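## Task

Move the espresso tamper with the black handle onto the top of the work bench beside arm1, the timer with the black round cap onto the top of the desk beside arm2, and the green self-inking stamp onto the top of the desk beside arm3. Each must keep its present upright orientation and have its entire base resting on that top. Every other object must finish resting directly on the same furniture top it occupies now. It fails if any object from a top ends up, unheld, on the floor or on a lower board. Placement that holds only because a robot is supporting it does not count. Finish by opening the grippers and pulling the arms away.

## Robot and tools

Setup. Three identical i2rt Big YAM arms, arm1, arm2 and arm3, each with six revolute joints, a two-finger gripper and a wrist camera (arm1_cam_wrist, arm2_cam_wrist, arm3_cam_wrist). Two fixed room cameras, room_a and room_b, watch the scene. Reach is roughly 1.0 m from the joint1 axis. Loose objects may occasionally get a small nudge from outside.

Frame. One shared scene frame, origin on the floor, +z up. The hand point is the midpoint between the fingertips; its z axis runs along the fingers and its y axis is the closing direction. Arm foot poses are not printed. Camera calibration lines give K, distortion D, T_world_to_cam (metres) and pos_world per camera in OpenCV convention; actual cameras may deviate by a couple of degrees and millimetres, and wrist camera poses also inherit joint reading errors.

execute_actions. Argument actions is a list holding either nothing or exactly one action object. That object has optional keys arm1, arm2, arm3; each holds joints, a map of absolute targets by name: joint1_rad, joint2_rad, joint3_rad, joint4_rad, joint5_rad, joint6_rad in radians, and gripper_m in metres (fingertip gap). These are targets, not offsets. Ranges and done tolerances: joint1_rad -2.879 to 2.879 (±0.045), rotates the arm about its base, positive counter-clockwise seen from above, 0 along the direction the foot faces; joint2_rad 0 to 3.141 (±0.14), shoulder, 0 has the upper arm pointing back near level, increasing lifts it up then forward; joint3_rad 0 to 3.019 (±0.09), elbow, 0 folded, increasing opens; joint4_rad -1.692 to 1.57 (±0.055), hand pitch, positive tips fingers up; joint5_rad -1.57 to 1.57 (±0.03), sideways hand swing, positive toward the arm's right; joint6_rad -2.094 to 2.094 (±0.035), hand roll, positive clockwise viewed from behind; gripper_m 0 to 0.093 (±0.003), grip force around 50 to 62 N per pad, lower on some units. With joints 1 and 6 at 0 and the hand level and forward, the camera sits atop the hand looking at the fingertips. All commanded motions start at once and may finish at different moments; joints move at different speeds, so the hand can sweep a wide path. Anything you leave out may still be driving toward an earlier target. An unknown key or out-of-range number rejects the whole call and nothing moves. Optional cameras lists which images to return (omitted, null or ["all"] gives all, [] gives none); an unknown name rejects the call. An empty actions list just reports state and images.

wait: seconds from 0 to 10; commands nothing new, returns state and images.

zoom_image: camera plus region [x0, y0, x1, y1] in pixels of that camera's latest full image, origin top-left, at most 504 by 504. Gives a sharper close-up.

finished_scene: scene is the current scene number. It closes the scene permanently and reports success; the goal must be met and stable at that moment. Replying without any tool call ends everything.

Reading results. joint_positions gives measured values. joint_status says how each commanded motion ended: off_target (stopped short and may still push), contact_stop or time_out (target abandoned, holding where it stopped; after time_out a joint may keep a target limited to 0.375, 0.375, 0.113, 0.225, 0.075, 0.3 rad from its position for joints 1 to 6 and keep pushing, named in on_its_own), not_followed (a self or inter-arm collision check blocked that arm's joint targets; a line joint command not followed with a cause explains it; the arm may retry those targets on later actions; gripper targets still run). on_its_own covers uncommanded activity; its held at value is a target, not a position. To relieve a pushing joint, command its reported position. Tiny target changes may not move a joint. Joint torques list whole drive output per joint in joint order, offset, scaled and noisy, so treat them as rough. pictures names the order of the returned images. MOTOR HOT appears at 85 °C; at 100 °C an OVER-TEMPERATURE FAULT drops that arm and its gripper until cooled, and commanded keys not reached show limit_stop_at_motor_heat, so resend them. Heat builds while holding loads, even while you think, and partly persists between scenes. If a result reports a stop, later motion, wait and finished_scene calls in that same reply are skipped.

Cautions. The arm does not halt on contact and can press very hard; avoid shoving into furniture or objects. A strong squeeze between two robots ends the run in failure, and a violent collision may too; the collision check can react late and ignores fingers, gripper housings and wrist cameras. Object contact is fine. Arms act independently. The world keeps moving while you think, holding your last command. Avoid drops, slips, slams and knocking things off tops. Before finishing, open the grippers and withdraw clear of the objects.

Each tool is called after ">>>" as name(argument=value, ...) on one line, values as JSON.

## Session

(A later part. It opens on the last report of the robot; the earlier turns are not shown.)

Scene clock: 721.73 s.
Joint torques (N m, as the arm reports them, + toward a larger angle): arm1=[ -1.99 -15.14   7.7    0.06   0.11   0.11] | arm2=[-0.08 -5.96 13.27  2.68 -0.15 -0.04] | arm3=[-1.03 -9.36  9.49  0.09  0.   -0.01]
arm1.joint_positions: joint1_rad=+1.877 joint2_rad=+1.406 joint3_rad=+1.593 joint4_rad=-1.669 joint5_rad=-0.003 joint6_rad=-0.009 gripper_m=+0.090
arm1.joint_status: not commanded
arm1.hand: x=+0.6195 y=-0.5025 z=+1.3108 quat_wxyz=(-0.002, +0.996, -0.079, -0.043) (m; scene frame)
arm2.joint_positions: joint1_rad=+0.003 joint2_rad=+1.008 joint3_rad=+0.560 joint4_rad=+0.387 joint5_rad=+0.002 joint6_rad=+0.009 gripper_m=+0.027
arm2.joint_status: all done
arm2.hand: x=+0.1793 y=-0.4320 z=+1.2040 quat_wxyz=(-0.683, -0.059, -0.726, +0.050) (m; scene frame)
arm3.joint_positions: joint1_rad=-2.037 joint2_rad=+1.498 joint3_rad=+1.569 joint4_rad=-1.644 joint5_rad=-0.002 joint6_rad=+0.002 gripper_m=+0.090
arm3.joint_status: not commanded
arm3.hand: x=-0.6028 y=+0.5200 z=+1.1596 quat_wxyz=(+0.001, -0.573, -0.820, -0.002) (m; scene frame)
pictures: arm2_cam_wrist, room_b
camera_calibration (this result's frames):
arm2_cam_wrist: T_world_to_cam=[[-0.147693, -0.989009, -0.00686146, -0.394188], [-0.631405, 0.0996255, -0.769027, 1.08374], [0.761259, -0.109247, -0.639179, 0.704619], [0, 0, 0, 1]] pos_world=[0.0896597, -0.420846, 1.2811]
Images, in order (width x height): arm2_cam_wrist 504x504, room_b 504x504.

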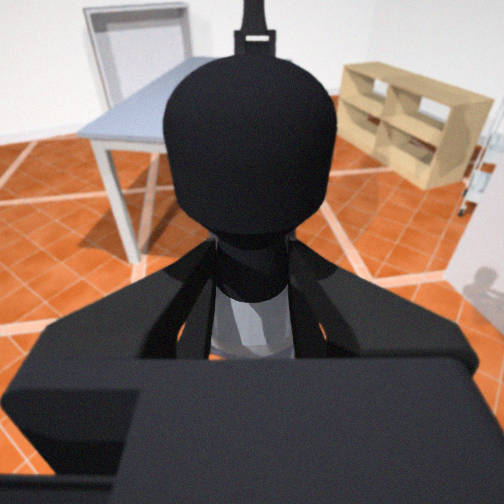

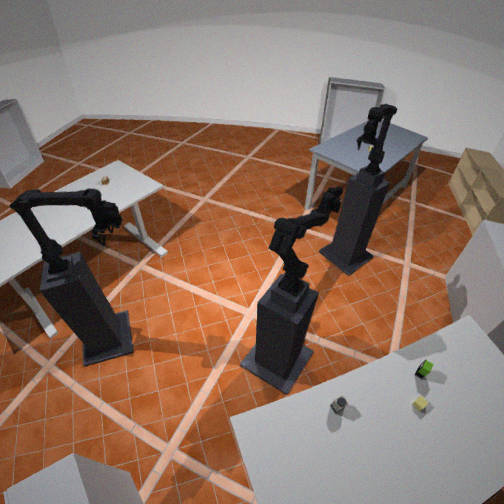

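>>> execute_actions(actions=[{"arm2":{"joints":{"joint2_rad":1.7,"joint3_rad":1.0,"joint4_rad":0.72}}}], cameras=[])

>>> execute_actions(actions=[{"arm2":{"joints":{"joint2_rad":1.98,"joint3_rad":1.38,"joint4_rad":0.66}}}], cameras=[])

>>> execute_actions(actions=[{"arm1":{"joints":{"joint2_rad":1.70,"joint3_rad":1.60,"joint4_rad":-1.45}}}], cameras=["arm1_cam_wrist"])

Scene clock: 730.87 s.
Joint torques (N m, as the arm reports them, + toward a larger angle): arm1=[ -2.   -15.13   7.71   0.05   0.11   0.11] | arm2=[ -0.06 -20.67  11.76   3.41  -0.16  -0.07] | arm3=[-0.96 -9.31  9.5   0.11  0.01 -0.01]
arm1.joint_positions: joint1_rad=+1.877 joint2_rad=+1.406 joint3_rad=+1.593 joint4_rad=-1.669 joint5_rad=-0.003 joint6_rad=-0.009 gripper_m=+0.090
arm1.joint_status: not commanded
arm1.hand: x=+0.6195 y=-0.5025 z=+1.3108 quat_wxyz=(-0.002, +0.996, -0.079, -0.043) (m; scene frame)
arm2.joint_positions: joint1_rad=+0.003 joint2_rad=+1.753 joint3_rad=+0.954 joint4_rad=+0.692 joint5_rad=+0.002 joint6_rad=+0.009 gripper_m=+0.027
arm2.joint_status: all done
arm2.hand: x=+0.3782 y=-0.4625 z=+1.0883 quat_wxyz=(-0.667, -0.060, -0.741, +0.049) (m; scene frame)
arm3.joint_positions: joint1_rad=-2.037 joint2_rad=+1.498 joint3_rad=+1.569 joint4_rad=-1.644 joint5_rad=-0.002 joint6_rad=+0.002 gripper_m=+0.090
arm3.joint_status: not commanded
arm3.hand: x=-0.6028 y=+0.5200 z=+1.1596 quat_wxyz=(+0.001, -0.573, -0.820, -0.002) (m; scene frame)
pictures: none
No camera images: the call's "cameras" was empty. Leave "cameras" out to get every camera's image.

Scene clock: 732.07 s.
Joint torques (N m, as the arm reports them, + toward a larger angle): arm1=[ -1.93 -15.21   7.7    0.06   0.11   0.11] | arm2=[ -0.32 -23.95  15.15   2.62  -0.11  -0.07] | arm3=[-1.16 -9.23  9.45  0.11  0.   -0.01]
arm1.joint_positions: joint1_rad=+1.877 joint2_rad=+1.406 joint3_rad=+1.593 joint4_rad=-1.669 joint5_rad=-0.003 joint6_rad=-0.009 gripper_m=+0.090
arm1.joint_status: not commanded
arm1.hand: x=+0.6195 y=-0.5025 z=+1.3108 quat_wxyz=(-0.002, +0.996, -0.079, -0.043) (m; scene frame)
arm2.joint_positions: joint1_rad=+0.003 joint2_rad=+2.017 joint3_rad=+1.297 joint4_rad=+0.644 joint5_rad=+0.002 joint6_rad=+0.009 gripper_m=+0.027
arm2.joint_status: all done
arm2.hand: x=+0.4878 y=-0.4793 z=+1.0707 quat_wxyz=(-0.679, -0.059, -0.730, +0.050) (m; scene frame)
arm3.joint_positions: joint1_rad=-2.037 joint2_rad=+1.498 joint3_rad=+1.569 joint4_rad=-1.644 joint5_rad=-0.002 joint6_rad=+0.002 gripper_m=+0.090
arm3.joint_status: not commanded
arm3.hand: x=-0.6028 y=+0.5200 z=+1.1596 quat_wxyz=(+0.001, -0.573, -0.820, -0.002) (m; scene frame)
pictures: none
No camera images: the call's "cameras" was empty. Leave "cameras" out to get every camera's image.

Scene clock: 733.40 s.
Joint torques (N m, as the arm reports them, + toward a larger angle): arm1=[ -1.98 -19.86   8.04   0.51   0.11   0.11] | arm2=[ -0.4  -23.68  15.27   2.7   -0.1   -0.05] | arm3=[-1.18 -9.28  9.49  0.1   0.01 -0.01]
arm1.joint_positions: joint1_rad=+1.877 joint2_rad=+1.707 joint3_rad=+1.586 joint4_rad=-1.460 joint5_rad=-0.003 joint6_rad=-0.009 gripper_m=+0.090
arm1.joint_status: all done
arm1.hand: x=+0.5276 y=-0.4870 z=+1.1740 quat_wxyz=(+0.002, +0.997, -0.079, +0.006) (m; scene frame)
arm2.joint_positions: joint1_rad=+0.003 joint2_rad=+2.017 joint3_rad=+1.297 joint4_rad=+0.644 joint5_rad=+0.002 joint6_rad=+0.009 gripper_m=+0.027
arm2.joint_status: not commanded
arm2.hand: x=+0.4878 y=-0.4793 z=+1.0707 quat_wxyz=(-0.679, -0.059, -0.730, +0.050) (m; scene frame)
arm3.joint_positions: joint1_rad=-2.037 joint2_rad=+1.498 joint3_rad=+1.569 joint4_rad=-1.644 joint5_rad=-0.002 joint6_rad=+0.002 gripper_m=+0.090
arm3.joint_status: not commanded
arm3.hand: x=-0.6028 y=+0.5200 z=+1.1596 quat_wxyz=(+0.001, -0.573, -0.820, -0.002) (m; scene frame)
pictures: arm1_cam_wrist
camera_calibration (this result's frames):
arm1_cam_wrist: T_world_to_cam=[[0.152808, 0.988231, 0.0069641, 0.391767], [0.794201, -0.126994, 0.594237, -1.17741], [0.588128, -0.0852735, -0.80426, 0.713764], [0, 0, 0, 1]] pos_world=[0.455451, -0.475814, 1.27098]
Images, in order (width x height): arm1_cam_wrist 504x504.

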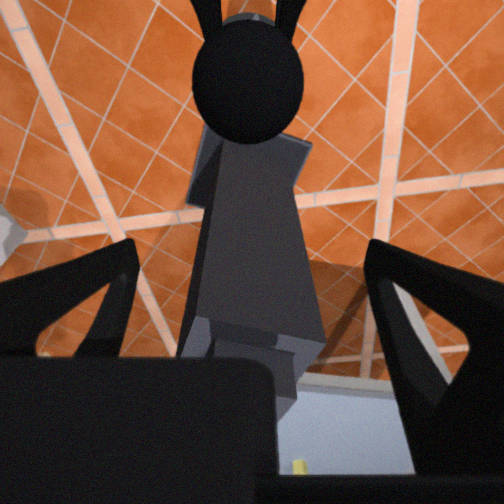

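>>> execute_actions(actions=[{"arm1":{"joints":{"joint2_rad":1.82,"joint3_rad":1.62,"joint4_rad":-1.38}},"arm2":{"joints":{"joint3_rad":1.38,"joint4_rad":0.68}}}], cameras=["arm1_cam_wrist"])

Scene clock: 741.30 s.
Joint torques (N m, as the arm reports them, + toward a larger angle): arm1=[ -1.97 -22.37   8.98   0.48   0.11   0.11] | arm2=[ -0.08 -24.01  15.23   3.77  -0.13  -0.05] | arm3=[-1.18 -9.25  9.52  0.16  0.   -0.03]
arm1.joint_positions: joint1_rad=+1.877 joint2_rad=+1.836 joint3_rad=+1.586 joint4_rad=-1.393 joint5_rad=-0.003 joint6_rad=-0.009 gripper_m=+0.090
arm1.joint_status: all done
arm1.hand: x=+0.5062 y=-0.4835 z=+1.1080 quat_wxyz=(+0.005, +0.996, -0.079, +0.037) (m; scene frame)
arm2.joint_positions: joint1_rad=+0.003 joint2_rad=+2.017 joint3_rad=+1.297 joint4_rad=+0.644 joint5_rad=+0.002 joint6_rad=+0.009 gripper_m=+0.027
arm2.joint_status: all done
arm2.hand: x=+0.4878 y=-0.4793 z=+1.0707 quat_wxyz=(-0.679, -0.059, -0.730, +0.050) (m; scene frame)
arm3.joint_positions: joint1_rad=-2.037 joint2_rad=+1.498 joint3_rad=+1.569 joint4_rad=-1.644 joint5_rad=-0.002 joint6_rad=+0.002 gripper_m=+0.090
arm3.joint_status: not commanded
arm3.hand: x=-0.6028 y=+0.5200 z=+1.1596 quat_wxyz=(+0.001, -0.573, -0.820, -0.002) (m; scene frame)
pictures: arm1_cam_wrist
camera_calibration (this result's frames):
arm1_cam_wrist: T_world_to_cam=[[0.152353, 0.988308, 0.00603062, 0.39327], [0.756756, -0.120579, 0.642481, -1.15223], [0.635696, -0.0933203, -0.766278, 0.603554], [0, 0, 0, 1]] pos_world=[0.428364, -0.471283, 1.2004]
Images, in order (width x height): arm1_cam_wrist 504x504.

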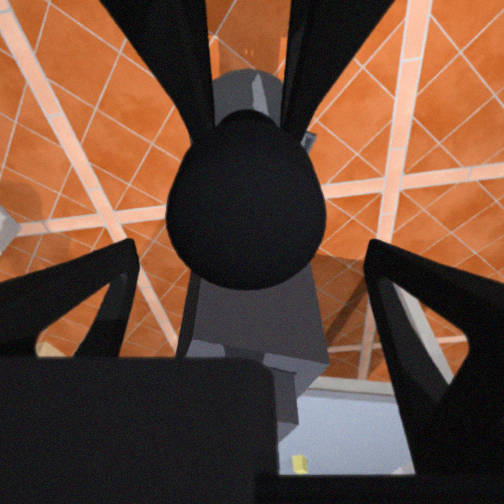

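>>> execute_actions(actions=[{"arm1":{"joints":{"joint4_rad":-1.33}}}], cameras=[])

>>> execute_actions(actions=[{"arm1":{"joints":{"gripper_m":0.02}}}], cameras=["arm1_cam_wrist"])

Scene clock: 748.60 s.
Joint torques (N m, as the arm reports them, + toward a larger angle): arm1=[ -2.02 -22.57   9.08   0.63   0.11   0.1 ] | arm2=[ -0.25 -24.38  15.21   3.74  -0.13  -0.07] | arm3=[-1.22 -9.4   9.49  0.13  0.    0.  ]
arm1.joint_positions: joint1_rad=+1.877 joint2_rad=+1.836 joint3_rad=+1.586 joint4_rad=-1.345 joint5_rad=-0.003 joint6_rad=-0.009 gripper_m=+0.090
arm1.joint_status: all done
arm1.hand: x=+0.4946 y=-0.4815 z=+1.1074 quat_wxyz=(+0.003, +0.997, -0.079, +0.013) (m; scene frame)
arm2.joint_positions: joint1_rad=+0.003 joint2_rad=+2.017 joint3_rad=+1.297 joint4_rad=+0.644 joint5_rad=+0.002 joint6_rad=+0.009 gripper_m=+0.027
arm2.joint_status: not commanded
arm2.hand: x=+0.4878 y=-0.4793 z=+1.0707 quat_wxyz=(-0.679, -0.059, -0.730, +0.050) (m; scene frame)
arm3.joint_positions: joint1_rad=-2.037 joint2_rad=+1.498 joint3_rad=+1.569 joint4_rad=-1.644 joint5_rad=-0.002 joint6_rad=+0.002 gripper_m=+0.090
arm3.joint_status: not commanded
arm3.hand: x=-0.6028 y=+0.5200 z=+1.1596 quat_wxyz=(+0.001, -0.573, -0.820, -0.002) (m; scene frame)
pictures: none
No camera images: the call's "cameras" was empty. Leave "cameras" out to get every camera's image.

Scene clock: 749.27 s.
Joint torques (N m, as the arm reports them, + toward a larger angle): arm1=[ -1.91 -22.66   9.07   0.61   0.12   0.1 ] | arm2=[  0.26 -23.42  15.2    3.63   0.     0.02] | arm3=[-0.95 -9.45  9.47  0.08  0.   -0.02]
arm1.joint_positions: joint1_rad=+1.877 joint2_rad=+1.836 joint3_rad=+1.586 joint4_rad=-1.345 joint5_rad=-0.003 joint6_rad=-0.009 gripper_m=+0.043
arm1.joint_status: gripper_m off_target (ended at +0.043, target +0.020)
arm1.hand: x=+0.4946 y=-0.4818 z=+1.1074 quat_wxyz=(+0.003, +0.997, -0.079, +0.013) (m; scene frame)
arm2.joint_positions: joint1_rad=+0.003 joint2_rad=+2.017 joint3_rad=+1.297 joint4_rad=+0.645 joint5_rad=-0.001 joint6_rad=+0.005 gripper_m=+0.027
arm2.joint_status: not commanded
arm2.hand: x=+0.4879 y=-0.4788 z=+1.0709 quat_wxyz=(-0.679, -0.056, -0.730, +0.050) (m; scene frame)
arm3.joint_positions: joint1_rad=-2.037 joint2_rad=+1.498 joint3_rad=+1.569 joint4_rad=-1.644 joint5_rad=-0.002 joint6_rad=+0.002 gripper_m=+0.090
arm3.joint_status: not commanded
arm3.hand: x=-0.6028 y=+0.5200 z=+1.1596 quat_wxyz=(+0.001, -0.573, -0.820, -0.002) (m; scene frame)
pictures: arm1_cam_wrist
camera_calibration (this result's frames):
arm1_cam_wrist: T_world_to_cam=[[0.152338, 0.988308, 0.00638144, 0.392987], [0.786396, -0.125121, 0.604918, -1.11805], [0.598644, -0.0871336, -0.796262, 0.665191], [0, 0, 0, 1]] pos_world=[0.42115, -0.470323, 1.20349]
Images, in order (width x height): arm1_cam_wrist 504x504.

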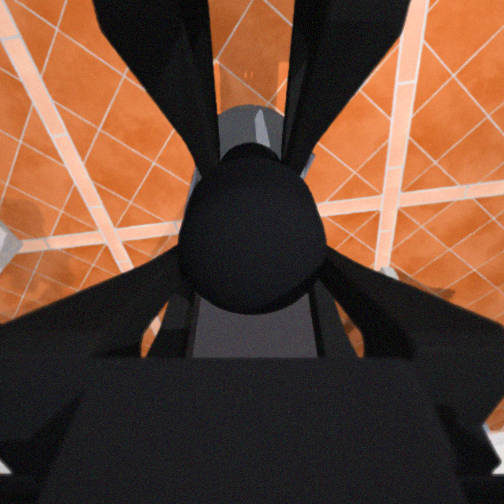

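>>> execute_actions(actions=[{"arm2":{"joints":{"gripper_m":0.09}}}], cameras=[])

>>> execute_actions(actions=[{"arm2":{"joints":{"joint2_rad":1.7,"joint3_rad":1.0,"joint4_rad":0.72}}}], cameras=[])

>>> execute_actions(actions=[{"arm2":{"joints":{"joint2_rad":1.0,"joint3_rad":0.6,"joint4_rad":0.4}},"arm1":{"joints":{"joint2_rad":1.6,"joint4_rad":-1.57}}}], cameras=[])

>>> execute_actions(actions=[{"arm2":{"joints":{"joint1_rad":-1.551}},"arm1":{"joints":{"joint1_rad":-1.19}}}], cameras=[])

>>> execute_actions(actions=[{"arm2":{"joints":{"joint2_rad":2.2,"joint3_rad":1.2,"joint4_rad":0.95}},"arm1":{"joints":{"joint2_rad":2.05,"joint3_rad":1.5,"joint4_rad":-1.02}}}], cameras=["arm1_cam_wrist","arm2_cam_wrist"])

Scene clock: 761.47 s.
Joint torques (N m, as the arm reports them, + toward a larger angle): arm1=[ -1.98 -22.01   9.1    0.48   0.09   0.1 ] | arm2=[  0.43 -23.82  14.27   3.19  -0.01  -0.04] | arm3=[-1.14 -9.24  9.51  0.11  0.    0.  ]
arm1.joint_positions: joint1_rad=+1.877 joint2_rad=+1.835 joint3_rad=+1.586 joint4_rad=-1.342 joint5_rad=-0.002 joint6_rad=-0.008 gripper_m=+0.043
arm1.joint_status: not commanded
arm1.hand: x=+0.4941 y=-0.4811 z=+1.1078 quat_wxyz=(+0.002, +0.997, -0.080, +0.011) (m; scene frame)
arm2.joint_positions: joint1_rad=+0.003 joint2_rad=+2.017 joint3_rad=+1.310 joint4_rad=+0.656 joint5_rad=-0.001 joint6_rad=+0.004 gripper_m=+0.090
arm2.joint_status: all done
arm2.hand: x=+0.4914 y=-0.4793 z=+1.0803 quat_wxyz=(-0.687, -0.056, -0.722, +0.051) (m; scene frame)
arm3.joint_positions: joint1_rad=-2.037 joint2_rad=+1.498 joint3_rad=+1.569 joint4_rad=-1.644 joint5_rad=-0.002 joint6_rad=+0.002 gripper_m=+0.090
arm3.joint_status: not commanded
arm3.hand: x=-0.6028 y=+0.5200 z=+1.1596 quat_wxyz=(+0.001, -0.573, -0.820, -0.002) (m; scene frame)
pictures: none
No camera images: the call's "cameras" was empty. Leave "cameras" out to get every camera's image.

Scene clock: 762.67 s.
Joint torques (N m, as the arm reports them, + toward a larger angle): arm1=[ -1.94 -21.98   9.2    0.54   0.09   0.1 ] | arm2=[ -0.67 -15.64   9.25   2.56  -0.01  -0.01] | arm3=[-1.23 -9.34  9.43  0.09  0.01 -0.01]
arm1.joint_positions: joint1_rad=+1.877 joint2_rad=+1.834 joint3_rad=+1.586 joint4_rad=-1.342 joint5_rad=-0.002 joint6_rad=-0.008 gripper_m=+0.043
arm1.joint_status: not commanded
arm1.hand: x=+0.4939 y=-0.4810 z=+1.1082 quat_wxyz=(+0.002, +0.997, -0.080, +0.010) (m; scene frame)
arm2.joint_positions: joint1_rad=+0.003 joint2_rad=+1.692 joint3_rad=+0.994 joint4_rad=+0.710 joint5_rad=-0.001 joint6_rad=+0.004 gripper_m=+0.090
arm2.joint_status: all done
arm2.hand: x=+0.3836 y=-0.4628 z=+1.1538 quat_wxyz=(-0.710, -0.054, -0.700, +0.052) (m; scene frame)
arm3.joint_positions: joint1_rad=-2.037 joint2_rad=+1.498 joint3_rad=+1.569 joint4_rad=-1.644 joint5_rad=-0.002 joint6_rad=+0.002 gripper_m=+0.090
arm3.joint_status: not commanded
arm3.hand: x=-0.6028 y=+0.5200 z=+1.1596 quat_wxyz=(+0.001, -0.573, -0.820, -0.002) (m; scene frame)
pictures: none
No camera images: the call's "cameras" was empty. Leave "cameras" out to get every camera's image.

Scene clock: 764.03 s.
Joint torques (N m, as the arm reports them, + toward a larger angle): arm1=[ -1.94 -19.75   9.31  -0.17   0.09   0.1 ] | arm2=[ 0.1  -6.04 10.25  1.62  0.    0.01] | arm3=[-1.1  -9.33  9.51  0.06  0.    0.  ]
arm1.joint_positions: joint1_rad=+1.877 joint2_rad=+1.618 joint3_rad=+1.586 joint4_rad=-1.561 joint5_rad=-0.002 joint6_rad=-0.008 gripper_m=+0.043
arm1.joint_status: all done
arm1.hand: x=+0.5605 y=-0.4923 z=+1.2174 quat_wxyz=(+0.003, +0.997, -0.080, +0.012) (m; scene frame)
arm2.joint_positions: joint1_rad=+0.003 joint2_rad=+0.998 joint3_rad=+0.598 joint4_rad=+0.407 joint5_rad=-0.001 joint6_rad=+0.004 gripper_m=+0.090
arm2.joint_status: all done
arm2.hand: x=+0.1838 y=-0.4321 z=+1.2359 quat_wxyz=(-0.708, -0.054, -0.703, +0.052) (m; scene frame)
arm3.joint_positions: joint1_rad=-2.037 joint2_rad=+1.498 joint3_rad=+1.569 joint4_rad=-1.644 joint5_rad=-0.002 joint6_rad=+0.002 gripper_m=+0.090
arm3.joint_status: not commanded
arm3.hand: x=-0.6028 y=+0.5200 z=+1.1596 quat_wxyz=(+0.001, -0.573, -0.820, -0.002) (m; scene frame)
pictures: none
No camera images: the call's "cameras" was empty. Leave "cameras" out to get every camera's image.

Scene clock: 766.70 s.
Joint torques (N m, as the arm reports them, + toward a larger angle): arm1=[ -0.85 -20.38   9.35  -0.12  -0.05   0.1 ] | arm2=[-0.01 -6.13 10.47  1.79 -0.03 -0.01] | arm3=[-1.15 -9.32  9.44  0.1   0.01 -0.01]
arm1.joint_positions: joint1_rad=-1.197 joint2_rad=+1.625 joint3_rad=+1.586 joint4_rad=-1.561 joint5_rad=+0.002 joint6_rad=-0.008 gripper_m=+0.043
arm1.joint_status: all done
arm1.hand: x=+1.5196 y=-0.6231 z=+1.2162 quat_wxyz=(+0.013, -0.046, -0.999, +0.001) (m; scene frame)
arm2.joint_positions: joint1_rad=-1.545 joint2_rad=+0.998 joint3_rad=+0.598 joint4_rad=+0.407 joint5_rad=-0.001 joint6_rad=+0.004 gripper_m=+0.090
arm2.joint_status: all done
arm2.hand: x=-0.3434 y=-0.8282 z=+1.2359 quat_wxyz=(-0.470, -0.530, -0.464, +0.532) (m; scene frame)
arm3.joint_positions: joint1_rad=-2.037 joint2_rad=+1.498 joint3_rad=+1.569 joint4_rad=-1.644 joint5_rad=-0.002 joint6_rad=+0.002 gripper_m=+0.090
arm3.joint_status: not commanded
arm3.hand: x=-0.6028 y=+0.5200 z=+1.1596 quat_wxyz=(+0.001, -0.573, -0.820, -0.002) (m; scene frame)
pictures: none
No camera images: the call's "cameras" was empty. Leave "cameras" out to get every camera's image.

Scene clock: 768.40 s.
Joint torques (N m, as the arm reports them, + toward a larger angle): arm1=[ -0.72 -24.89   7.68   0.47  -0.04   0.1 ] | arm2=[ -0.63 -23.12   8.41   2.96  -0.04   0.  ] | arm3=[-1.27 -9.38  9.5   0.1   0.   -0.01]
arm1.joint_positions: joint1_rad=-1.197 joint2_rad=+2.077 joint3_rad=+1.471 joint4_rad=-1.031 joint5_rad=+0.002 joint6_rad=-0.008 gripper_m=+0.043
arm1.joint_status: all done
arm1.hand: x=+1.5974 y=-0.6311 z=+0.9375 quat_wxyz=(+0.032, -0.046, -0.998, +0.000) (m; scene frame)
arm2.joint_positions: joint1_rad=-1.545 joint2_rad=+2.228 joint3_rad=+1.177 joint4_rad=+0.933 joint5_rad=-0.001 joint6_rad=+0.004 gripper_m=+0.090
arm2.joint_status: all done
arm2.hand: x=-0.3779 y=-1.0956 z=+0.9260 quat_wxyz=(-0.440, -0.563, -0.492, +0.498) (m; scene frame)
arm3.joint_positions: joint1_rad=-2.037 joint2_rad=+1.498 joint3_rad=+1.569 joint4_rad=-1.644 joint5_rad=-0.002 joint6_rad=+0.002 gripper_m=+0.090
arm3.joint_status: not commanded
arm3.hand: x=-0.6028 y=+0.5200 z=+1.1596 quat_wxyz=(+0.001, -0.573, -0.820, -0.002) (m; scene frame)
pictures: arm1_cam_wrist, arm2_cam_wrist
camera_calibration (this result's frames):
arm1_cam_wrist: T_world_to_cam=[[-0.0853254, -0.996269, 0.0129711, -0.505386], [-0.768533, 0.0740951, 0.635505, 0.679664], [-0.634095, 0.044256, -0.771988, 1.88602], [0, 0, 0, 1]] pos_world=[1.67514, -0.637328, 1.03061]
arm2_cam_wrist: T_world_to_cam=[[-0.992411, 0.122847, -0.00530178, -0.237227], [0.0876183, 0.676248, -0.731444, 1.45292], [-0.0862708, -0.726358, -0.68188, -0.0782742], [0, 0, 0, 1]] pos_world=[-0.369482, -1.01025, 1.0081]
Images, in order (width x height): arm1_cam_wrist 504x504, arm2_cam_wrist 504x504.

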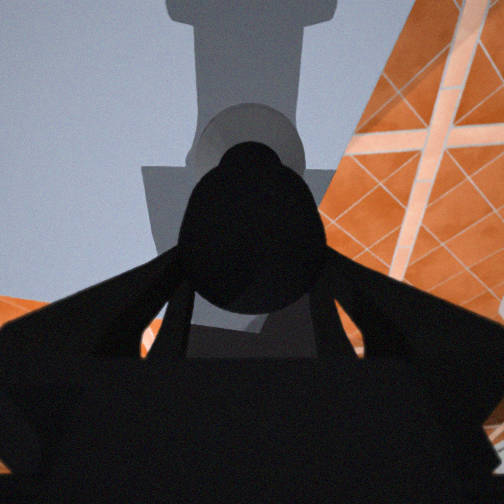

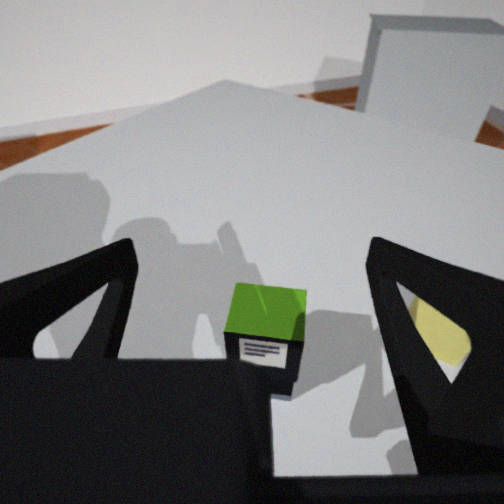

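>>> execute_actions(actions=[{"arm2":{"joints":{"joint1_rad":-1.551,"joint2_rad":2.53,"joint3_rad":1.42,"joint4_rad":1.14}},"arm1":{"joints":{"joint1_rad":-0.98,"joint2_rad":2.2,"joint4_rad":-0.87}}}], cameras=["arm1_cam_wrist","arm2_cam_wrist"])

Scene clock: 781.43 s.
Joint torques (N m, as the arm reports them, + toward a larger angle): arm1=[ -0.93 -26.93   6.94   0.42   0.04   0.1 ] | arm2=[ -0.33 -25.77   7.48   2.99  -0.02  -0.02] | arm3=[-1.1  -9.23  9.46  0.13  0.01 -0.01]
arm1.joint_positions: joint1_rad=-0.986 joint2_rad=+2.238 joint3_rad=+1.471 joint4_rad=-0.881 joint5_rad=+0.000 joint6_rad=-0.008 gripper_m=+0.043
arm1.joint_status: all done
arm1.hand: x=+1.6003 y=-0.5124 z=+0.8477 quat_wxyz=(+0.038, +0.059, -0.998, +0.003) (m; scene frame)
arm2.joint_positions: joint1_rad=-1.545 joint2_rad=+2.557 joint3_rad=+1.398 joint4_rad=+1.121 joint5_rad=-0.001 joint6_rad=+0.004 gripper_m=+0.090
arm2.joint_status: all done
arm2.hand: x=-0.3820 y=-1.1283 z=+0.8213 quat_wxyz=(-0.460, -0.542, -0.474, +0.520) (m; scene frame)
arm3.joint_positions: joint1_rad=-2.037 joint2_rad=+1.498 joint3_rad=+1.569 joint4_rad=-1.644 joint5_rad=-0.002 joint6_rad=+0.002 gripper_m=+0.090
arm3.joint_status: not commanded
arm3.hand: x=-0.6028 y=+0.5200 z=+1.1596 quat_wxyz=(+0.001, -0.573, -0.820, -0.002) (m; scene frame)
pictures: arm1_cam_wrist, arm2_cam_wrist
camera_calibration (this result's frames):
arm1_cam_wrist: T_world_to_cam=[[0.124756, -0.992127, 0.0109716, -0.718001], [-0.760196, -0.0884736, 0.643641, 0.62664], [-0.637603, -0.0886385, -0.765249, 1.74502], [0, 0, 0, 1]] pos_world=[1.67857, -0.502231, 0.93992]
arm2_cam_wrist: T_world_to_cam=[[-0.992453, 0.122531, -0.00478541, -0.238673], [0.0797996, 0.615732, -0.783904, 1.37061], [-0.0931057, -0.77837, -0.620863, -0.285162], [0, 0, 0, 1]] pos_world=[-0.372796, -1.03665, 0.896241]
Images, in order (width x height): arm1_cam_wrist 504x504, arm2_cam_wrist 504x504.

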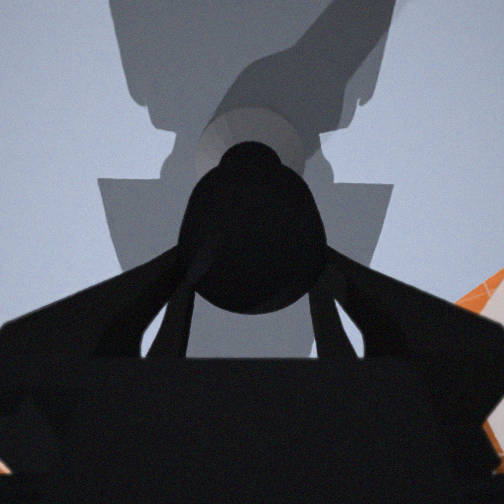

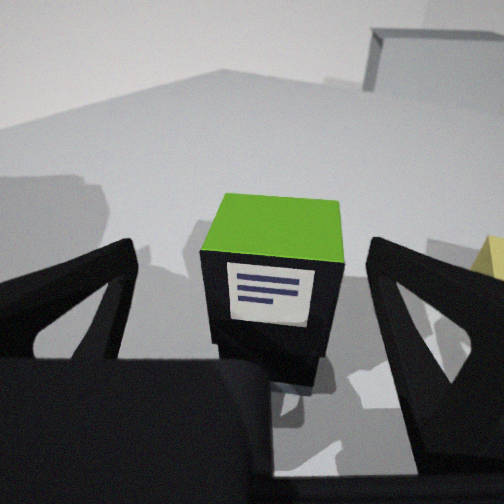

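>>> execute_actions(actions=[{"arm2":{"joints":{"gripper_m":0.03}},"arm1":{"joints":{"joint2_rad":2.27,"joint4_rad":-0.85}}}], cameras=["room_a"])

Scene clock: 790.00 s.
Joint torques (N m, as the arm reports them, + toward a larger angle): arm1=[ -0.7  -21.69   6.79   0.62   0.04   0.09] | arm2=[ -0.79 -24.63   7.22   3.04  -0.06   0.05] | arm3=[-1.1  -9.47  9.48  0.11  0.01 -0.03]
arm1.joint_positions: joint1_rad=-0.986 joint2_rad=+2.249 joint3_rad=+1.472 joint4_rad=-0.861 joint5_rad=+0.000 joint6_rad=-0.008 gripper_m=+0.043
arm1.joint_status: all done
arm1.hand: x=+1.6027 y=-0.5122 z=+0.8412 quat_wxyz=(+0.033, +0.059, -0.998, +0.002) (m; scene frame)
arm2.joint_positions: joint1_rad=-1.545 joint2_rad=+2.557 joint3_rad=+1.398 joint4_rad=+1.121 joint5_rad=-0.001 joint6_rad=+0.004 gripper_m=+0.051
arm2.joint_status: gripper_m off_target (ended at +0.051, target +0.030)
arm2.hand: x=-0.3821 y=-1.1283 z=+0.8213 quat_wxyz=(-0.460, -0.542, -0.474, +0.520) (m; scene frame)
arm3.joint_positions: joint1_rad=-2.037 joint2_rad=+1.498 joint3_rad=+1.569 joint4_rad=-1.644 joint5_rad=-0.002 joint6_rad=+0.002 gripper_m=+0.090
arm3.joint_status: not commanded
arm3.hand: x=-0.6028 y=+0.5200 z=+1.1596 quat_wxyz=(+0.001, -0.573, -0.820, -0.002) (m; scene frame)
pictures: room_a
Images, in order (width x height): room_a 504x504.

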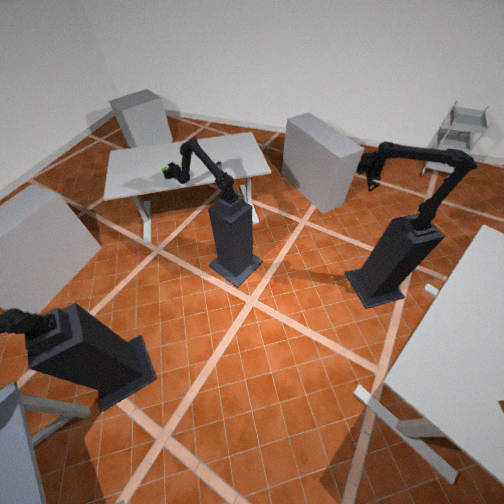

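j2 stopped short with torque drop → touching. Release.

>>> execute_actions(actions=[{"arm1":{"joints":{"gripper_m":0.09}},"arm2":{"joints":{"joint2_rad":2.35,"joint4_rad":0.95}}}], cameras=[])

>>> execute_actions(actions=[{"arm1":{"joints":{"joint2_rad":1.9,"joint4_rad":-1.15}},"arm2":{"joints":{"joint2_rad":1.7,"joint3_rad":1.0,"joint4_rad":0.72}}}], cameras=["arm1_cam_wrist"])

>>> execute_actions(actions=[{"arm2":{"joints":{"joint2_rad":1.0,"joint3_rad":0.6,"joint4_rad":0.4}}}], cameras=[])

>>> execute_actions(actions=[{"arm2":{"joints":{"joint1_rad":2.07}}}], cameras=[])

>>> execute_actions(actions=[{"arm2":{"joints":{"joint2_rad":1.6,"joint3_rad":0.87,"joint4_rad":0.72}}}], cameras=[])

>>> execute_actions(actions=[{"arm2":{"joints":{"joint2_rad":2.2,"joint3_rad":1.3,"joint4_rad":0.93}}}], cameras=["arm2_cam_wrist","room_b"])

Scene clock: 802.90 s.
Joint torques (N m, as the arm reports them, + toward a larger angle): arm1=[ -0.85 -22.95   6.8    0.44   0.04   0.1 ] | arm2=[ -0.09 -23.14   8.82   1.83  -0.05  -0.05] | arm3=[-1.03 -9.31  9.46  0.06  0.01 -0.01]
arm1.joint_positions: joint1_rad=-0.986 joint2_rad=+2.261 joint3_rad=+1.472 joint4_rad=-0.861 joint5_rad=+0.000 joint6_rad=-0.008 gripper_m=+0.090
arm1.joint_status: all done
arm1.hand: x=+1.5997 y=-0.5125 z=+0.8349 quat_wxyz=(+0.039, +0.059, -0.997, +0.003) (m; scene frame)
arm2.joint_positions: joint1_rad=-1.545 joint2_rad=+2.355 joint3_rad=+1.398 joint4_rad=+0.953 joint5_rad=-0.001 joint6_rad=+0.004 gripper_m=+0.051
arm2.joint_status: all done
arm2.hand: x=-0.3860 y=-1.1575 z=+0.9350 quat_wxyz=(-0.467, -0.533, -0.466, +0.529) (m; scene frame)
arm3.joint_positions: joint1_rad=-2.037 joint2_rad=+1.498 joint3_rad=+1.569 joint4_rad=-1.644 joint5_rad=-0.002 joint6_rad=+0.002 gripper_m=+0.090
arm3.joint_status: not commanded
arm3.hand: x=-0.6028 y=+0.5200 z=+1.1596 quat_wxyz=(+0.001, -0.573, -0.820, -0.002) (m; scene frame)
pictures: none
No camera images: the call's "cameras" was empty. Leave "cameras" out to get every camera's image.

Scene clock: 804.40 s.
Joint torques (N m, as the arm reports them, + toward a larger angle): arm1=[ -0.83 -22.3    7.8   -0.17   0.04   0.1 ] | arm2=[ -0.09 -15.37   9.18   2.15  -0.05   0.01] | arm3=[-1.16 -9.39  9.5   0.09  0.   -0.03]
arm1.joint_positions: joint1_rad=-0.986 joint2_rad=+1.902 joint3_rad=+1.479 joint4_rad=-1.136 joint5_rad=+0.000 joint6_rad=-0.008 gripper_m=+0.090
arm1.joint_status: all done
arm1.hand: x=+1.5948 y=-0.5127 z=+1.0357 quat_wxyz=(-0.007, +0.059, -0.998, +0.000) (m; scene frame)
arm2.joint_positions: joint1_rad=-1.545 joint2_rad=+1.693 joint3_rad=+0.994 joint4_rad=+0.717 joint5_rad=-0.001 joint6_rad=+0.004 gripper_m=+0.051
arm2.joint_status: all done
arm2.hand: x=-0.3695 y=-1.0288 z=+1.1547 quat_wxyz=(-0.473, -0.527, -0.461, +0.535) (m; scene frame)
arm3.joint_positions: joint1_rad=-2.037 joint2_rad=+1.498 joint3_rad=+1.569 joint4_rad=-1.644 joint5_rad=-0.002 joint6_rad=+0.002 gripper_m=+0.090
arm3.joint_status: not commanded
arm3.hand: x=-0.6028 y=+0.5200 z=+1.1596 quat_wxyz=(+0.001, -0.573, -0.820, -0.002) (m; scene frame)
pictures: arm1_cam_wrist
camera_calibration (this result's frames):
arm1_cam_wrist: T_world_to_cam=[[0.123866, -0.992219, 0.012634, -0.720095], [-0.813992, -0.0943182, 0.573168, 0.657204], [-0.567516, -0.0812797, -0.819341, 1.83345], [0, 0, 0, 1]] pos_world=[1.66466, -0.503483, 1.13463]
Images, in order (width x height): arm1_cam_wrist 504x504.

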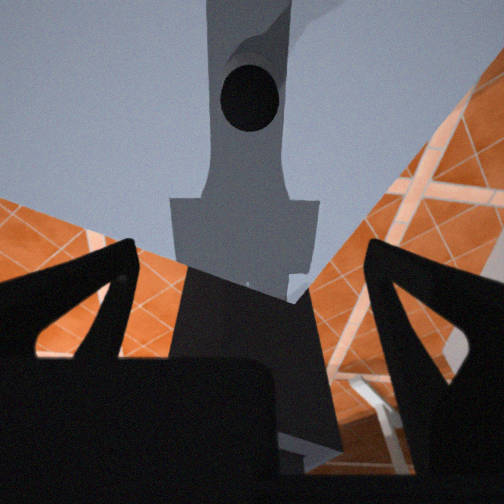

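Scene clock: 805.77 s.
Joint torques (N m, as the arm reports them, + toward a larger angle): arm1=[ -0.78 -21.63   7.89  -0.18   0.04   0.1 ] | arm2=[-0.48 -6.22 10.74  1.89 -0.06  0.03] | arm3=[-1.02 -9.13  9.5   0.13 -0.01  0.  ]
arm1.joint_positions: joint1_rad=-0.986 joint2_rad=+1.902 joint3_rad=+1.479 joint4_rad=-1.136 joint5_rad=+0.000 joint6_rad=-0.008 gripper_m=+0.090
arm1.joint_status: not commanded
arm1.hand: x=+1.5948 y=-0.5127 z=+1.0357 quat_wxyz=(-0.007, +0.059, -0.998, +0.000) (m; scene frame)
arm2.joint_positions: joint1_rad=-1.545 joint2_rad=+1.001 joint3_rad=+0.594 joint4_rad=+0.403 joint5_rad=-0.001 joint6_rad=+0.004 gripper_m=+0.051
arm2.joint_status: all done
arm2.hand: x=-0.3435 y=-0.8281 z=+1.2317 quat_wxyz=(-0.468, -0.533, -0.466, +0.529) (m; scene frame)
arm3.joint_positions: joint1_rad=-2.037 joint2_rad=+1.498 joint3_rad=+1.569 joint4_rad=-1.644 joint5_rad=-0.002 joint6_rad=+0.002 gripper_m=+0.090
arm3.joint_status: not commanded
arm3.hand: x=-0.6028 y=+0.5200 z=+1.1596 quat_wxyz=(+0.001, -0.573, -0.820, -0.002) (m; scene frame)
pictures: none
No camera images: the call's "cameras" was empty. Leave "cameras" out to get every camera's image.

Scene clock: 808.57 s.
Joint torques (N m, as the arm reports them, + toward a larger angle): arm1=[ -0.89 -21.7    7.9   -0.18   0.03   0.1 ] | arm2=[ 1.27 -6.38 10.77  1.82 -0.05  0.02] | arm3=[-1.23 -9.26  9.47  0.08  0.   -0.01]
arm1.joint_positions: joint1_rad=-0.986 joint2_rad=+1.902 joint3_rad=+1.479 joint4_rad=-1.136 joint5_rad=+0.000 joint6_rad=-0.008 gripper_m=+0.090
arm1.joint_status: not commanded
arm1.hand: x=+1.5948 y=-0.5127 z=+1.0357 quat_wxyz=(-0.007, +0.059, -0.998, +0.000) (m; scene frame)
arm2.joint_positions: joint1_rad=+2.065 joint2_rad=+1.001 joint3_rad=+0.594 joint4_rad=+0.403 joint5_rad=+0.000 joint6_rad=+0.004 gripper_m=+0.051
arm2.joint_status: all done
arm2.hand: x=-0.4387 y=+0.0842 z=+1.2305 quat_wxyz=(-0.406, +0.578, -0.411, -0.576) (m; scene frame)
arm3.joint_positions: joint1_rad=-2.037 joint2_rad=+1.498 joint3_rad=+1.569 joint4_rad=-1.644 joint5_rad=-0.002 joint6_rad=+0.002 gripper_m=+0.090
arm3.joint_status: not commanded
arm3.hand: x=-0.6028 y=+0.5200 z=+1.1596 quat_wxyz=(+0.001, -0.573, -0.820, -0.002) (m; scene frame)
pictures: none
No camera images: the call's "cameras" was empty. Leave "cameras" out to get every camera's image.

Scene clock: 809.97 s.
Joint torques (N m, as the arm reports them, + toward a larger angle): arm1=[ -0.81 -21.68   7.89  -0.2    0.03   0.1 ] | arm2=[  1.1  -16.65  10.59   2.87  -0.06  -0.04] | arm3=[-1.14 -9.3   9.48  0.15  0.   -0.02]
arm1.joint_positions: joint1_rad=-0.986 joint2_rad=+1.902 joint3_rad=+1.479 joint4_rad=-1.136 joint5_rad=+0.000 joint6_rad=-0.008 gripper_m=+0.090
arm1.joint_status: not commanded
arm1.hand: x=+1.5948 y=-0.5127 z=+1.0357 quat_wxyz=(-0.007, +0.059, -0.998, +0.000) (m; scene frame)
arm2.joint_positions: joint1_rad=+2.065 joint2_rad=+1.623 joint3_rad=+0.840 joint4_rad=+0.699 joint5_rad=+0.000 joint6_rad=+0.004 gripper_m=+0.051
arm2.joint_status: all done
arm2.hand: x=-0.4897 y=+0.2291 z=+1.1110 quat_wxyz=(-0.389, +0.601, -0.427, -0.553) (m; scene frame)
arm3.joint_positions: joint1_rad=-2.037 joint2_rad=+1.498 joint3_rad=+1.569 joint4_rad=-1.644 joint5_rad=-0.002 joint6_rad=+0.002 gripper_m=+0.090
arm3.joint_status: not commanded
arm3.hand: x=-0.6028 y=+0.5200 z=+1.1596 quat_wxyz=(+0.001, -0.573, -0.820, -0.002) (m; scene frame)
pictures: none
No camera images: the call's "cameras" was empty. Leave "cameras" out to get every camera's image.

Scene clock: 811.33 s.
Joint torques (N m, as the arm reports them, + toward a larger angle): arm1=[ -0.77 -21.61   7.89  -0.2    0.03   0.1 ] | arm2=[  0.36 -24.42  10.53   2.96  -0.09   0.03] | arm3=[-1.09 -9.32  9.45  0.07  0.   -0.01]
arm1.joint_positions: joint1_rad=-0.986 joint2_rad=+1.902 joint3_rad=+1.479 joint4_rad=-1.136 joint5_rad=+0.000 joint6_rad=-0.008 gripper_m=+0.090
arm1.joint_status: not commanded
arm1.hand: x=+1.5948 y=-0.5127 z=+1.0357 quat_wxyz=(-0.007, +0.059, -0.998, +0.000) (m; scene frame)
arm2.joint_positions: joint1_rad=+2.065 joint2_rad=+2.236 joint3_rad=+1.254 joint4_rad=+0.911 joint5_rad=+0.000 joint6_rad=+0.004 gripper_m=+0.051
arm2.joint_status: all done
arm2.hand: x=-0.5365 y=+0.3621 z=+0.9476 quat_wxyz=(-0.392, +0.597, -0.424, -0.557) (m; scene frame)
arm3.joint_positions: joint1_rad=-2.037 joint2_rad=+1.498 joint3_rad=+1.569 joint4_rad=-1.644 joint5_rad=-0.002 joint6_rad=+0.002 gripper_m=+0.090
arm3.joint_status: not commanded
arm3.hand: x=-0.6028 y=+0.5200 z=+1.1596 quat_wxyz=(+0.001, -0.573, -0.820, -0.002) (m; scene frame)
pictures: arm2_cam_wrist, room_b
camera_calibration (this result's frames):
arm2_cam_wrist: T_world_to_cam=[[0.941214, 0.337795, -0.00340065, 0.384168], [0.216406, -0.61065, -0.761758, 1.06069], [-0.259394, 0.716241, -0.647853, 0.334138], [0, 0, 0, 1]] pos_world=[-0.50445, 0.278618, 1.02577]
Images, in order (width x height): arm2_cam_wrist 504x504, room_b 504x504.

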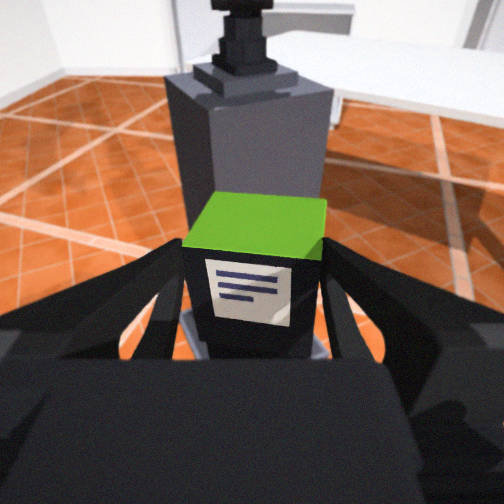

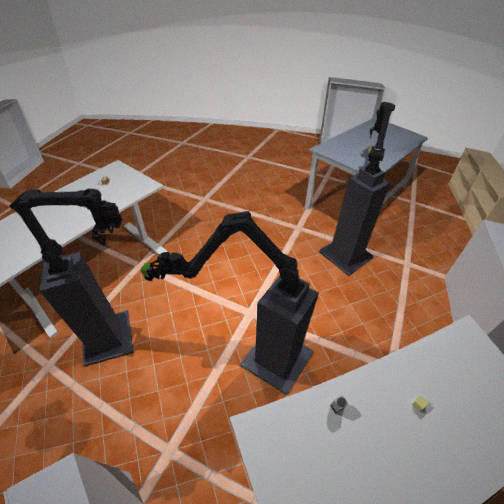

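>>> execute_actions(actions=[{"arm3":{"joints":{"joint1_rad":-2.01,"joint2_rad":1.3,"joint3_rad":0.6,"joint4_rad":0.7}}}], cameras=[])

>>> execute_actions(actions=[{"arm3":{"joints":{"joint2_rad":1.91,"joint3_rad":0.62,"joint4_rad":1.3}}}], cameras=["arm3_cam_wrist","room_b"])

Scene clock: 834.13 s.
Joint torques (N m, as the arm reports them, + toward a larger angle): arm1=[ -0.84 -21.67   7.9   -0.19   0.04   0.1 ] | arm2=[  0.57 -25.    10.46   3.01  -0.05  -0.02] | arm3=[-0.9  -6.88  6.78  2.95  0.01 -0.01]
arm1.joint_positions: joint1_rad=-0.986 joint2_rad=+1.902 joint3_rad=+1.479 joint4_rad=-1.136 joint5_rad=+0.000 joint6_rad=-0.008 gripper_m=+0.090
arm1.joint_status: not commanded
arm1.hand: x=+1.5948 y=-0.5127 z=+1.0357 quat_wxyz=(-0.007, +0.059, -0.998, +0.000) (m; scene frame)
arm2.joint_positions: joint1_rad=+2.065 joint2_rad=+2.236 joint3_rad=+1.254 joint4_rad=+0.911 joint5_rad=+0.000 joint6_rad=+0.004 gripper_m=+0.051
arm2.joint_status: not commanded
arm2.hand: x=-0.5365 y=+0.3621 z=+0.9476 quat_wxyz=(-0.392, +0.597, -0.424, -0.557) (m; scene frame)
arm3.joint_positions: joint1_rad=-2.015 joint2_rad=+1.313 joint3_rad=+0.601 joint4_rad=+0.678 joint5_rad=-0.002 joint6_rad=+0.002 gripper_m=+0.090
arm3.joint_status: all done
arm3.hand: x=-0.5628 y=+0.4461 z=+1.1209 quat_wxyz=(-0.574, -0.405, -0.595, +0.390) (m; scene frame)
pictures: none
No camera images: the call's "cameras" was empty. Leave "cameras" out to get every camera's image.

Scene clock: 835.47 s.
Joint torques (N m, as the arm reports them, + toward a larger angle): arm1=[ -0.76 -21.68   7.89  -0.19   0.04   0.1 ] | arm2=[  0.56 -24.14  10.6    2.98  -0.06   0.04] | arm3=[-0.99 -9.25  4.45  2.94  0.   -0.02]
arm1.joint_positions: joint1_rad=-0.986 joint2_rad=+1.902 joint3_rad=+1.479 joint4_rad=-1.136 joint5_rad=+0.000 joint6_rad=-0.008 gripper_m=+0.090
arm1.joint_status: not commanded
arm1.hand: x=+1.5948 y=-0.5127 z=+1.0357 quat_wxyz=(-0.007, +0.059, -0.998, +0.000) (m; scene frame)
arm2.joint_positions: joint1_rad=+2.065 joint2_rad=+2.236 joint3_rad=+1.254 joint4_rad=+0.911 joint5_rad=+0.000 joint6_rad=+0.004 gripper_m=+0.051
arm2.joint_status: not commanded
arm2.hand: x=-0.5365 y=+0.3621 z=+0.9476 quat_wxyz=(-0.392, +0.597, -0.424, -0.557) (m; scene frame)
arm3.joint_positions: joint1_rad=-2.015 joint2_rad=+1.909 joint3_rad=+0.601 joint4_rad=+1.278 joint5_rad=-0.002 joint6_rad=+0.002 gripper_m=+0.090
arm3.joint_status: all done
arm3.hand: x=-0.5519 y=+0.4179 z=+0.9536 quat_wxyz=(-0.576, -0.404, -0.594, +0.391) (m; scene frame)
pictures: arm3_cam_wrist, room_b
camera_calibration (this result's frames):
arm3_cam_wrist: T_world_to_cam=[[-0.926824, -0.375496, -0.000742475, -0.354523], [-0.229529, 0.568101, -0.790302, 0.394214], [0.297177, -0.7323, -0.612717, 1.17723], [0, 0, 0, 1]] pos_world=[-0.587942, 0.505011, 1.03259]
Images, in order (width x height): arm3_cam_wrist 504x504, room_b 504x504.

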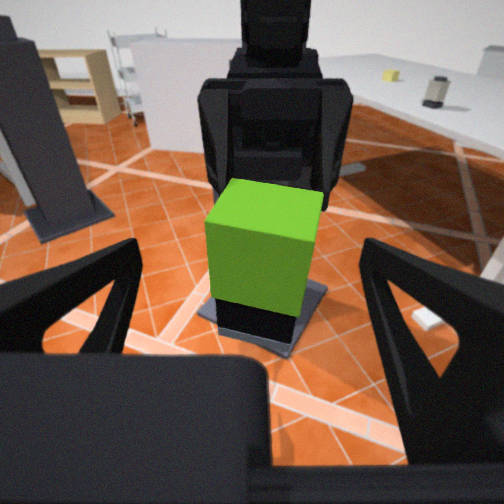

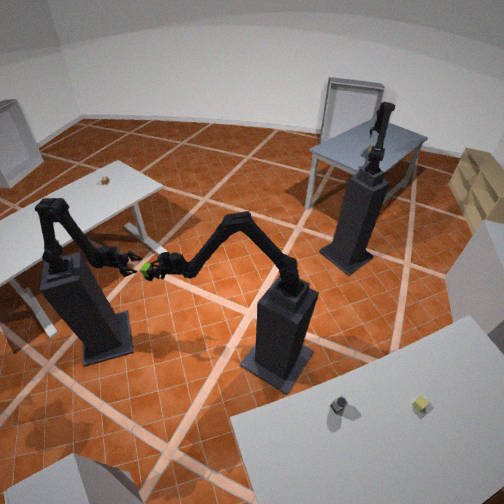

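>>> execute_actions(actions=[{"arm3":{"joints":{"joint2_rad":1.99,"joint3_rad":0.6,"joint4_rad":1.4}}}], cameras=["arm3_cam_wrist"])

Scene clock: 841.73 s.
Joint torques (N m, as the arm reports them, + toward a larger angle): arm1=[ -0.83 -21.67   7.88  -0.2    0.04   0.1 ] | arm2=[  0.29 -24.13  10.54   2.97  -0.04   0.  ] | arm3=[-0.89 -9.56  2.51  2.91  0.   -0.01]
arm1.joint_positions: joint1_rad=-0.986 joint2_rad=+1.902 joint3_rad=+1.479 joint4_rad=-1.136 joint5_rad=+0.000 joint6_rad=-0.008 gripper_m=+0.090
arm1.joint_status: not commanded
arm1.hand: x=+1.5948 y=-0.5127 z=+1.0357 quat_wxyz=(-0.007, +0.059, -0.998, +0.000) (m; scene frame)
arm2.joint_positions: joint1_rad=+2.065 joint2_rad=+2.236 joint3_rad=+1.254 joint4_rad=+0.911 joint5_rad=+0.000 joint6_rad=+0.004 gripper_m=+0.051
arm2.joint_status: not commanded
arm2.hand: x=-0.5365 y=+0.3621 z=+0.9476 quat_wxyz=(-0.392, +0.597, -0.424, -0.557) (m; scene frame)
arm3.joint_positions: joint1_rad=-2.015 joint2_rad=+1.987 joint3_rad=+0.601 joint4_rad=+1.378 joint5_rad=-0.002 joint6_rad=+0.002 gripper_m=+0.090
arm3.joint_status: all done
arm3.hand: x=-0.5532 y=+0.4211 z=+0.9363 quat_wxyz=(-0.582, -0.400, -0.588, +0.395) (m; scene frame)
pictures: arm3_cam_wrist
camera_calibration (this result's frames):
arm3_cam_wrist: T_world_to_cam=[[-0.926812, -0.375525, -0.000534222, -0.354693], [-0.223301, 0.55226, -0.803209, 0.400576], [0.30192, -0.744305, -0.595697, 1.16114], [0, 0, 0, 1]] pos_world=[-0.589856, 0.509823, 1.01324]
Images, in order (width x height): arm3_cam_wrist 504x504.

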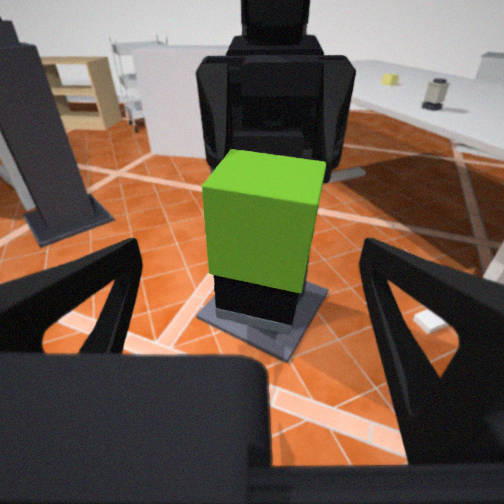

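>>> execute_actions(actions=[{"arm2":{"joints":{"joint2_rad":2.19,"joint4_rad":0.87}}}], cameras=[])

>>> execute_actions(actions=[{"arm3":{"joints":{"joint3_rad":0.75,"joint4_rad":1.27}}}], cameras=["arm3_cam_wrist","arm2_cam_wrist"])

Scene clock: 849.77 s.
Joint torques (N m, as the arm reports them, + toward a larger angle): arm1=[ -0.73 -21.66   7.88  -0.2    0.04   0.1 ] | arm2=[  0.9  -25.55  10.53   2.05  -0.07   0.06] | arm3=[-1.08 -9.39  2.54  2.94  0.   -0.01]
arm1.joint_positions: joint1_rad=-0.986 joint2_rad=+1.902 joint3_rad=+1.479 joint4_rad=-1.136 joint5_rad=+0.000 joint6_rad=-0.008 gripper_m=+0.090
arm1.joint_status: not commanded
arm1.hand: x=+1.5948 y=-0.5127 z=+1.0357 quat_wxyz=(-0.007, +0.059, -0.998, +0.000) (m; scene frame)
arm2.joint_positions: joint1_rad=+2.065 joint2_rad=+2.235 joint3_rad=+1.254 joint4_rad=+0.874 joint5_rad=+0.000 joint6_rad=+0.004 gripper_m=+0.051
arm2.joint_status: all done
arm2.hand: x=-0.5362 y=+0.3614 z=+0.9389 quat_wxyz=(-0.384, +0.607, -0.431, -0.546) (m; scene frame)
arm3.joint_positions: joint1_rad=-2.015 joint2_rad=+1.987 joint3_rad=+0.601 joint4_rad=+1.378 joint5_rad=-0.002 joint6_rad=+0.002 gripper_m=+0.090
arm3.joint_status: not commanded
arm3.hand: x=-0.5532 y=+0.4211 z=+0.9363 quat_wxyz=(-0.582, -0.400, -0.588, +0.395) (m; scene frame)
pictures: none
No camera images: the call's "cameras" was empty. Leave "cameras" out to get every camera's image.

Scene clock: 850.67 s.
Joint torques (N m, as the arm reports them, + toward a larger angle): arm1=[ -0.8  -21.69   7.87  -0.19   0.03   0.1 ] | arm2=[  0.52 -25.35  10.55   1.9   -0.08  -0.01] | arm3=[ -1.04 -10.82   4.58   1.78   0.    -0.02]
arm1.joint_positions: joint1_rad=-0.986 joint2_rad=+1.902 joint3_rad=+1.479 joint4_rad=-1.136 joint5_rad=+0.000 joint6_rad=-0.008 gripper_m=+0.090
arm1.joint_status: not commanded
arm1.hand: x=+1.5948 y=-0.5127 z=+1.0357 quat_wxyz=(-0.007, +0.059, -0.998, +0.000) (m; scene frame)
arm2.joint_positions: joint1_rad=+2.065 joint2_rad=+2.235 joint3_rad=+1.254 joint4_rad=+0.874 joint5_rad=+0.000 joint6_rad=+0.004 gripper_m=+0.051
arm2.joint_status: not commanded
arm2.hand: x=-0.5362 y=+0.3614 z=+0.9389 quat_wxyz=(-0.384, +0.607, -0.431, -0.546) (m; scene frame)
arm3.joint_positions: joint1_rad=-2.015 joint2_rad=+1.987 joint3_rad=+0.733 joint4_rad=+1.277 joint5_rad=-0.002 joint6_rad=+0.002 gripper_m=+0.090
arm3.joint_status: all done
arm3.hand: x=-0.5352 y=+0.3756 z=+0.9565 quat_wxyz=(-0.591, -0.393, -0.579, +0.401) (m; scene frame)
pictures: arm2_cam_wrist, arm3_cam_wrist
camera_calibration (this result's frames):
arm2_cam_wrist: T_world_to_cam=[[0.941263, 0.337656, -0.00360801, 0.38441], [0.225616, -0.636814, -0.737269, 1.04497], [-0.251241, 0.69315, -0.67559, 0.367872], [0, 0, 0, 1]] pos_world=[-0.505169, 0.280665, 1.02034]
arm3_cam_wrist: T_world_to_cam=[[-0.926797, -0.375562, -0.000224417, -0.355417], [-0.213889, 0.528318, -0.821664, 0.477623], [0.308704, -0.761468, -0.569972, 1.11931], [0, 0, 0, 1]] pos_world=[-0.572777, 0.466501, 1.03034]
Images, in order (width x height): arm2_cam_wrist 504x504, arm3_cam_wrist 504x504.

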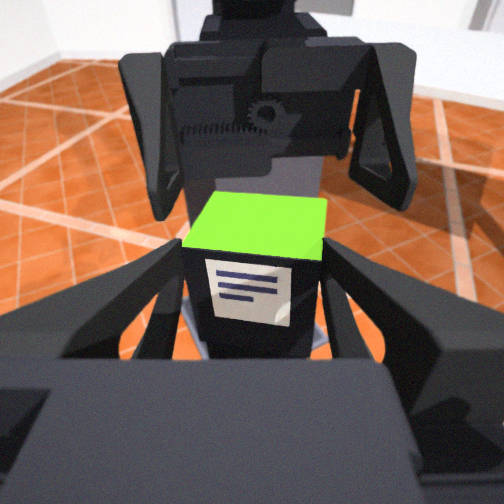

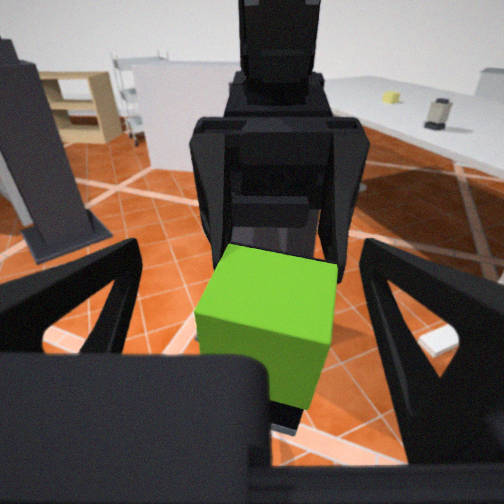

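>>> execute_actions(actions=[{"arm2":{"joints":{"joint2_rad":2.09,"joint4_rad":0.82}}}], cameras=["arm3_cam_wrist","arm2_cam_wrist"])

Scene clock: 857.70 s.
Joint torques (N m, as the arm reports them, + toward a larger angle): arm1=[ -0.77 -21.62   7.86  -0.19   0.04   0.1 ] | arm2=[  0.81 -22.47  11.51   2.07  -0.07   0.02] | arm3=[ -0.83 -10.53   4.62   1.77   0.01  -0.02]
arm1.joint_positions: joint1_rad=-0.986 joint2_rad=+1.902 joint3_rad=+1.479 joint4_rad=-1.136 joint5_rad=+0.000 joint6_rad=-0.008 gripper_m=+0.090
arm1.joint_status: not commanded
arm1.hand: x=+1.5948 y=-0.5127 z=+1.0357 quat_wxyz=(-0.007, +0.059, -0.998, +0.000) (m; scene frame)
arm2.joint_positions: joint1_rad=+2.065 joint2_rad=+2.107 joint3_rad=+1.254 joint4_rad=+0.820 joint5_rad=+0.000 joint6_rad=+0.004 gripper_m=+0.051
arm2.joint_status: all done
arm2.hand: x=-0.5380 y=+0.3663 z=+1.0218 quat_wxyz=(-0.400, +0.586, -0.417, -0.568) (m; scene frame)
arm3.joint_positions: joint1_rad=-2.015 joint2_rad=+1.987 joint3_rad=+0.733 joint4_rad=+1.277 joint5_rad=-0.002 joint6_rad=+0.002 gripper_m=+0.090
arm3.joint_status: not commanded
arm3.hand: x=-0.5352 y=+0.3756 z=+0.9565 quat_wxyz=(-0.591, -0.393, -0.579, +0.401) (m; scene frame)
pictures: arm2_cam_wrist, arm3_cam_wrist
camera_calibration (this result's frames):
arm2_cam_wrist: T_world_to_cam=[[0.941166, 0.337929, -0.00318353, 0.384135], [0.206701, -0.583085, -0.785676, 1.12916], [-0.267359, 0.738793, -0.61863, 0.336457], [0, 0, 0, 1]] pos_world=[-0.504978, 0.280011, 1.09652]
arm3_cam_wrist: T_world_to_cam=[[-0.926797, -0.375562, -0.000224417, -0.355417], [-0.213889, 0.528318, -0.821664, 0.477623], [0.308704, -0.761468, -0.569972, 1.11931], [0, 0, 0, 1]] pos_world=[-0.572777, 0.466501, 1.03034]
Images, in order (width x height): arm2_cam_wrist 504x504, arm3_cam_wrist 504x504.

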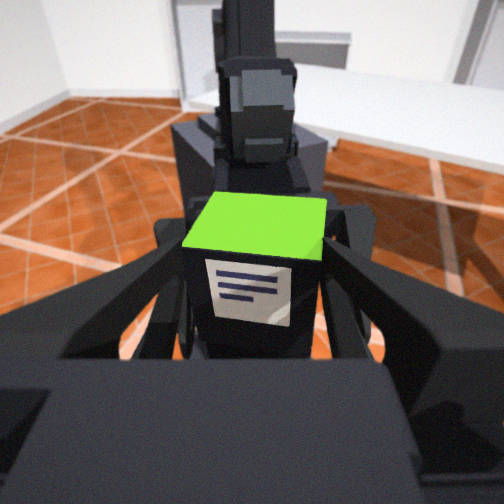

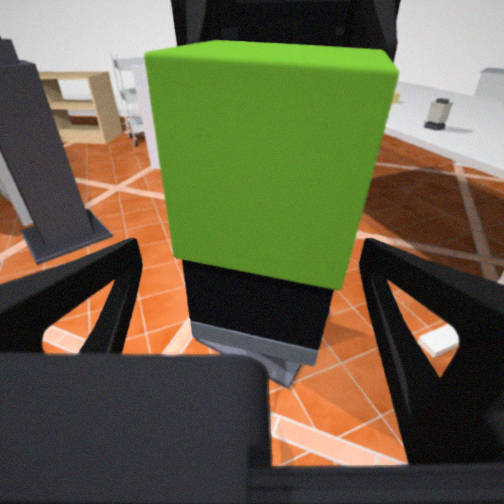

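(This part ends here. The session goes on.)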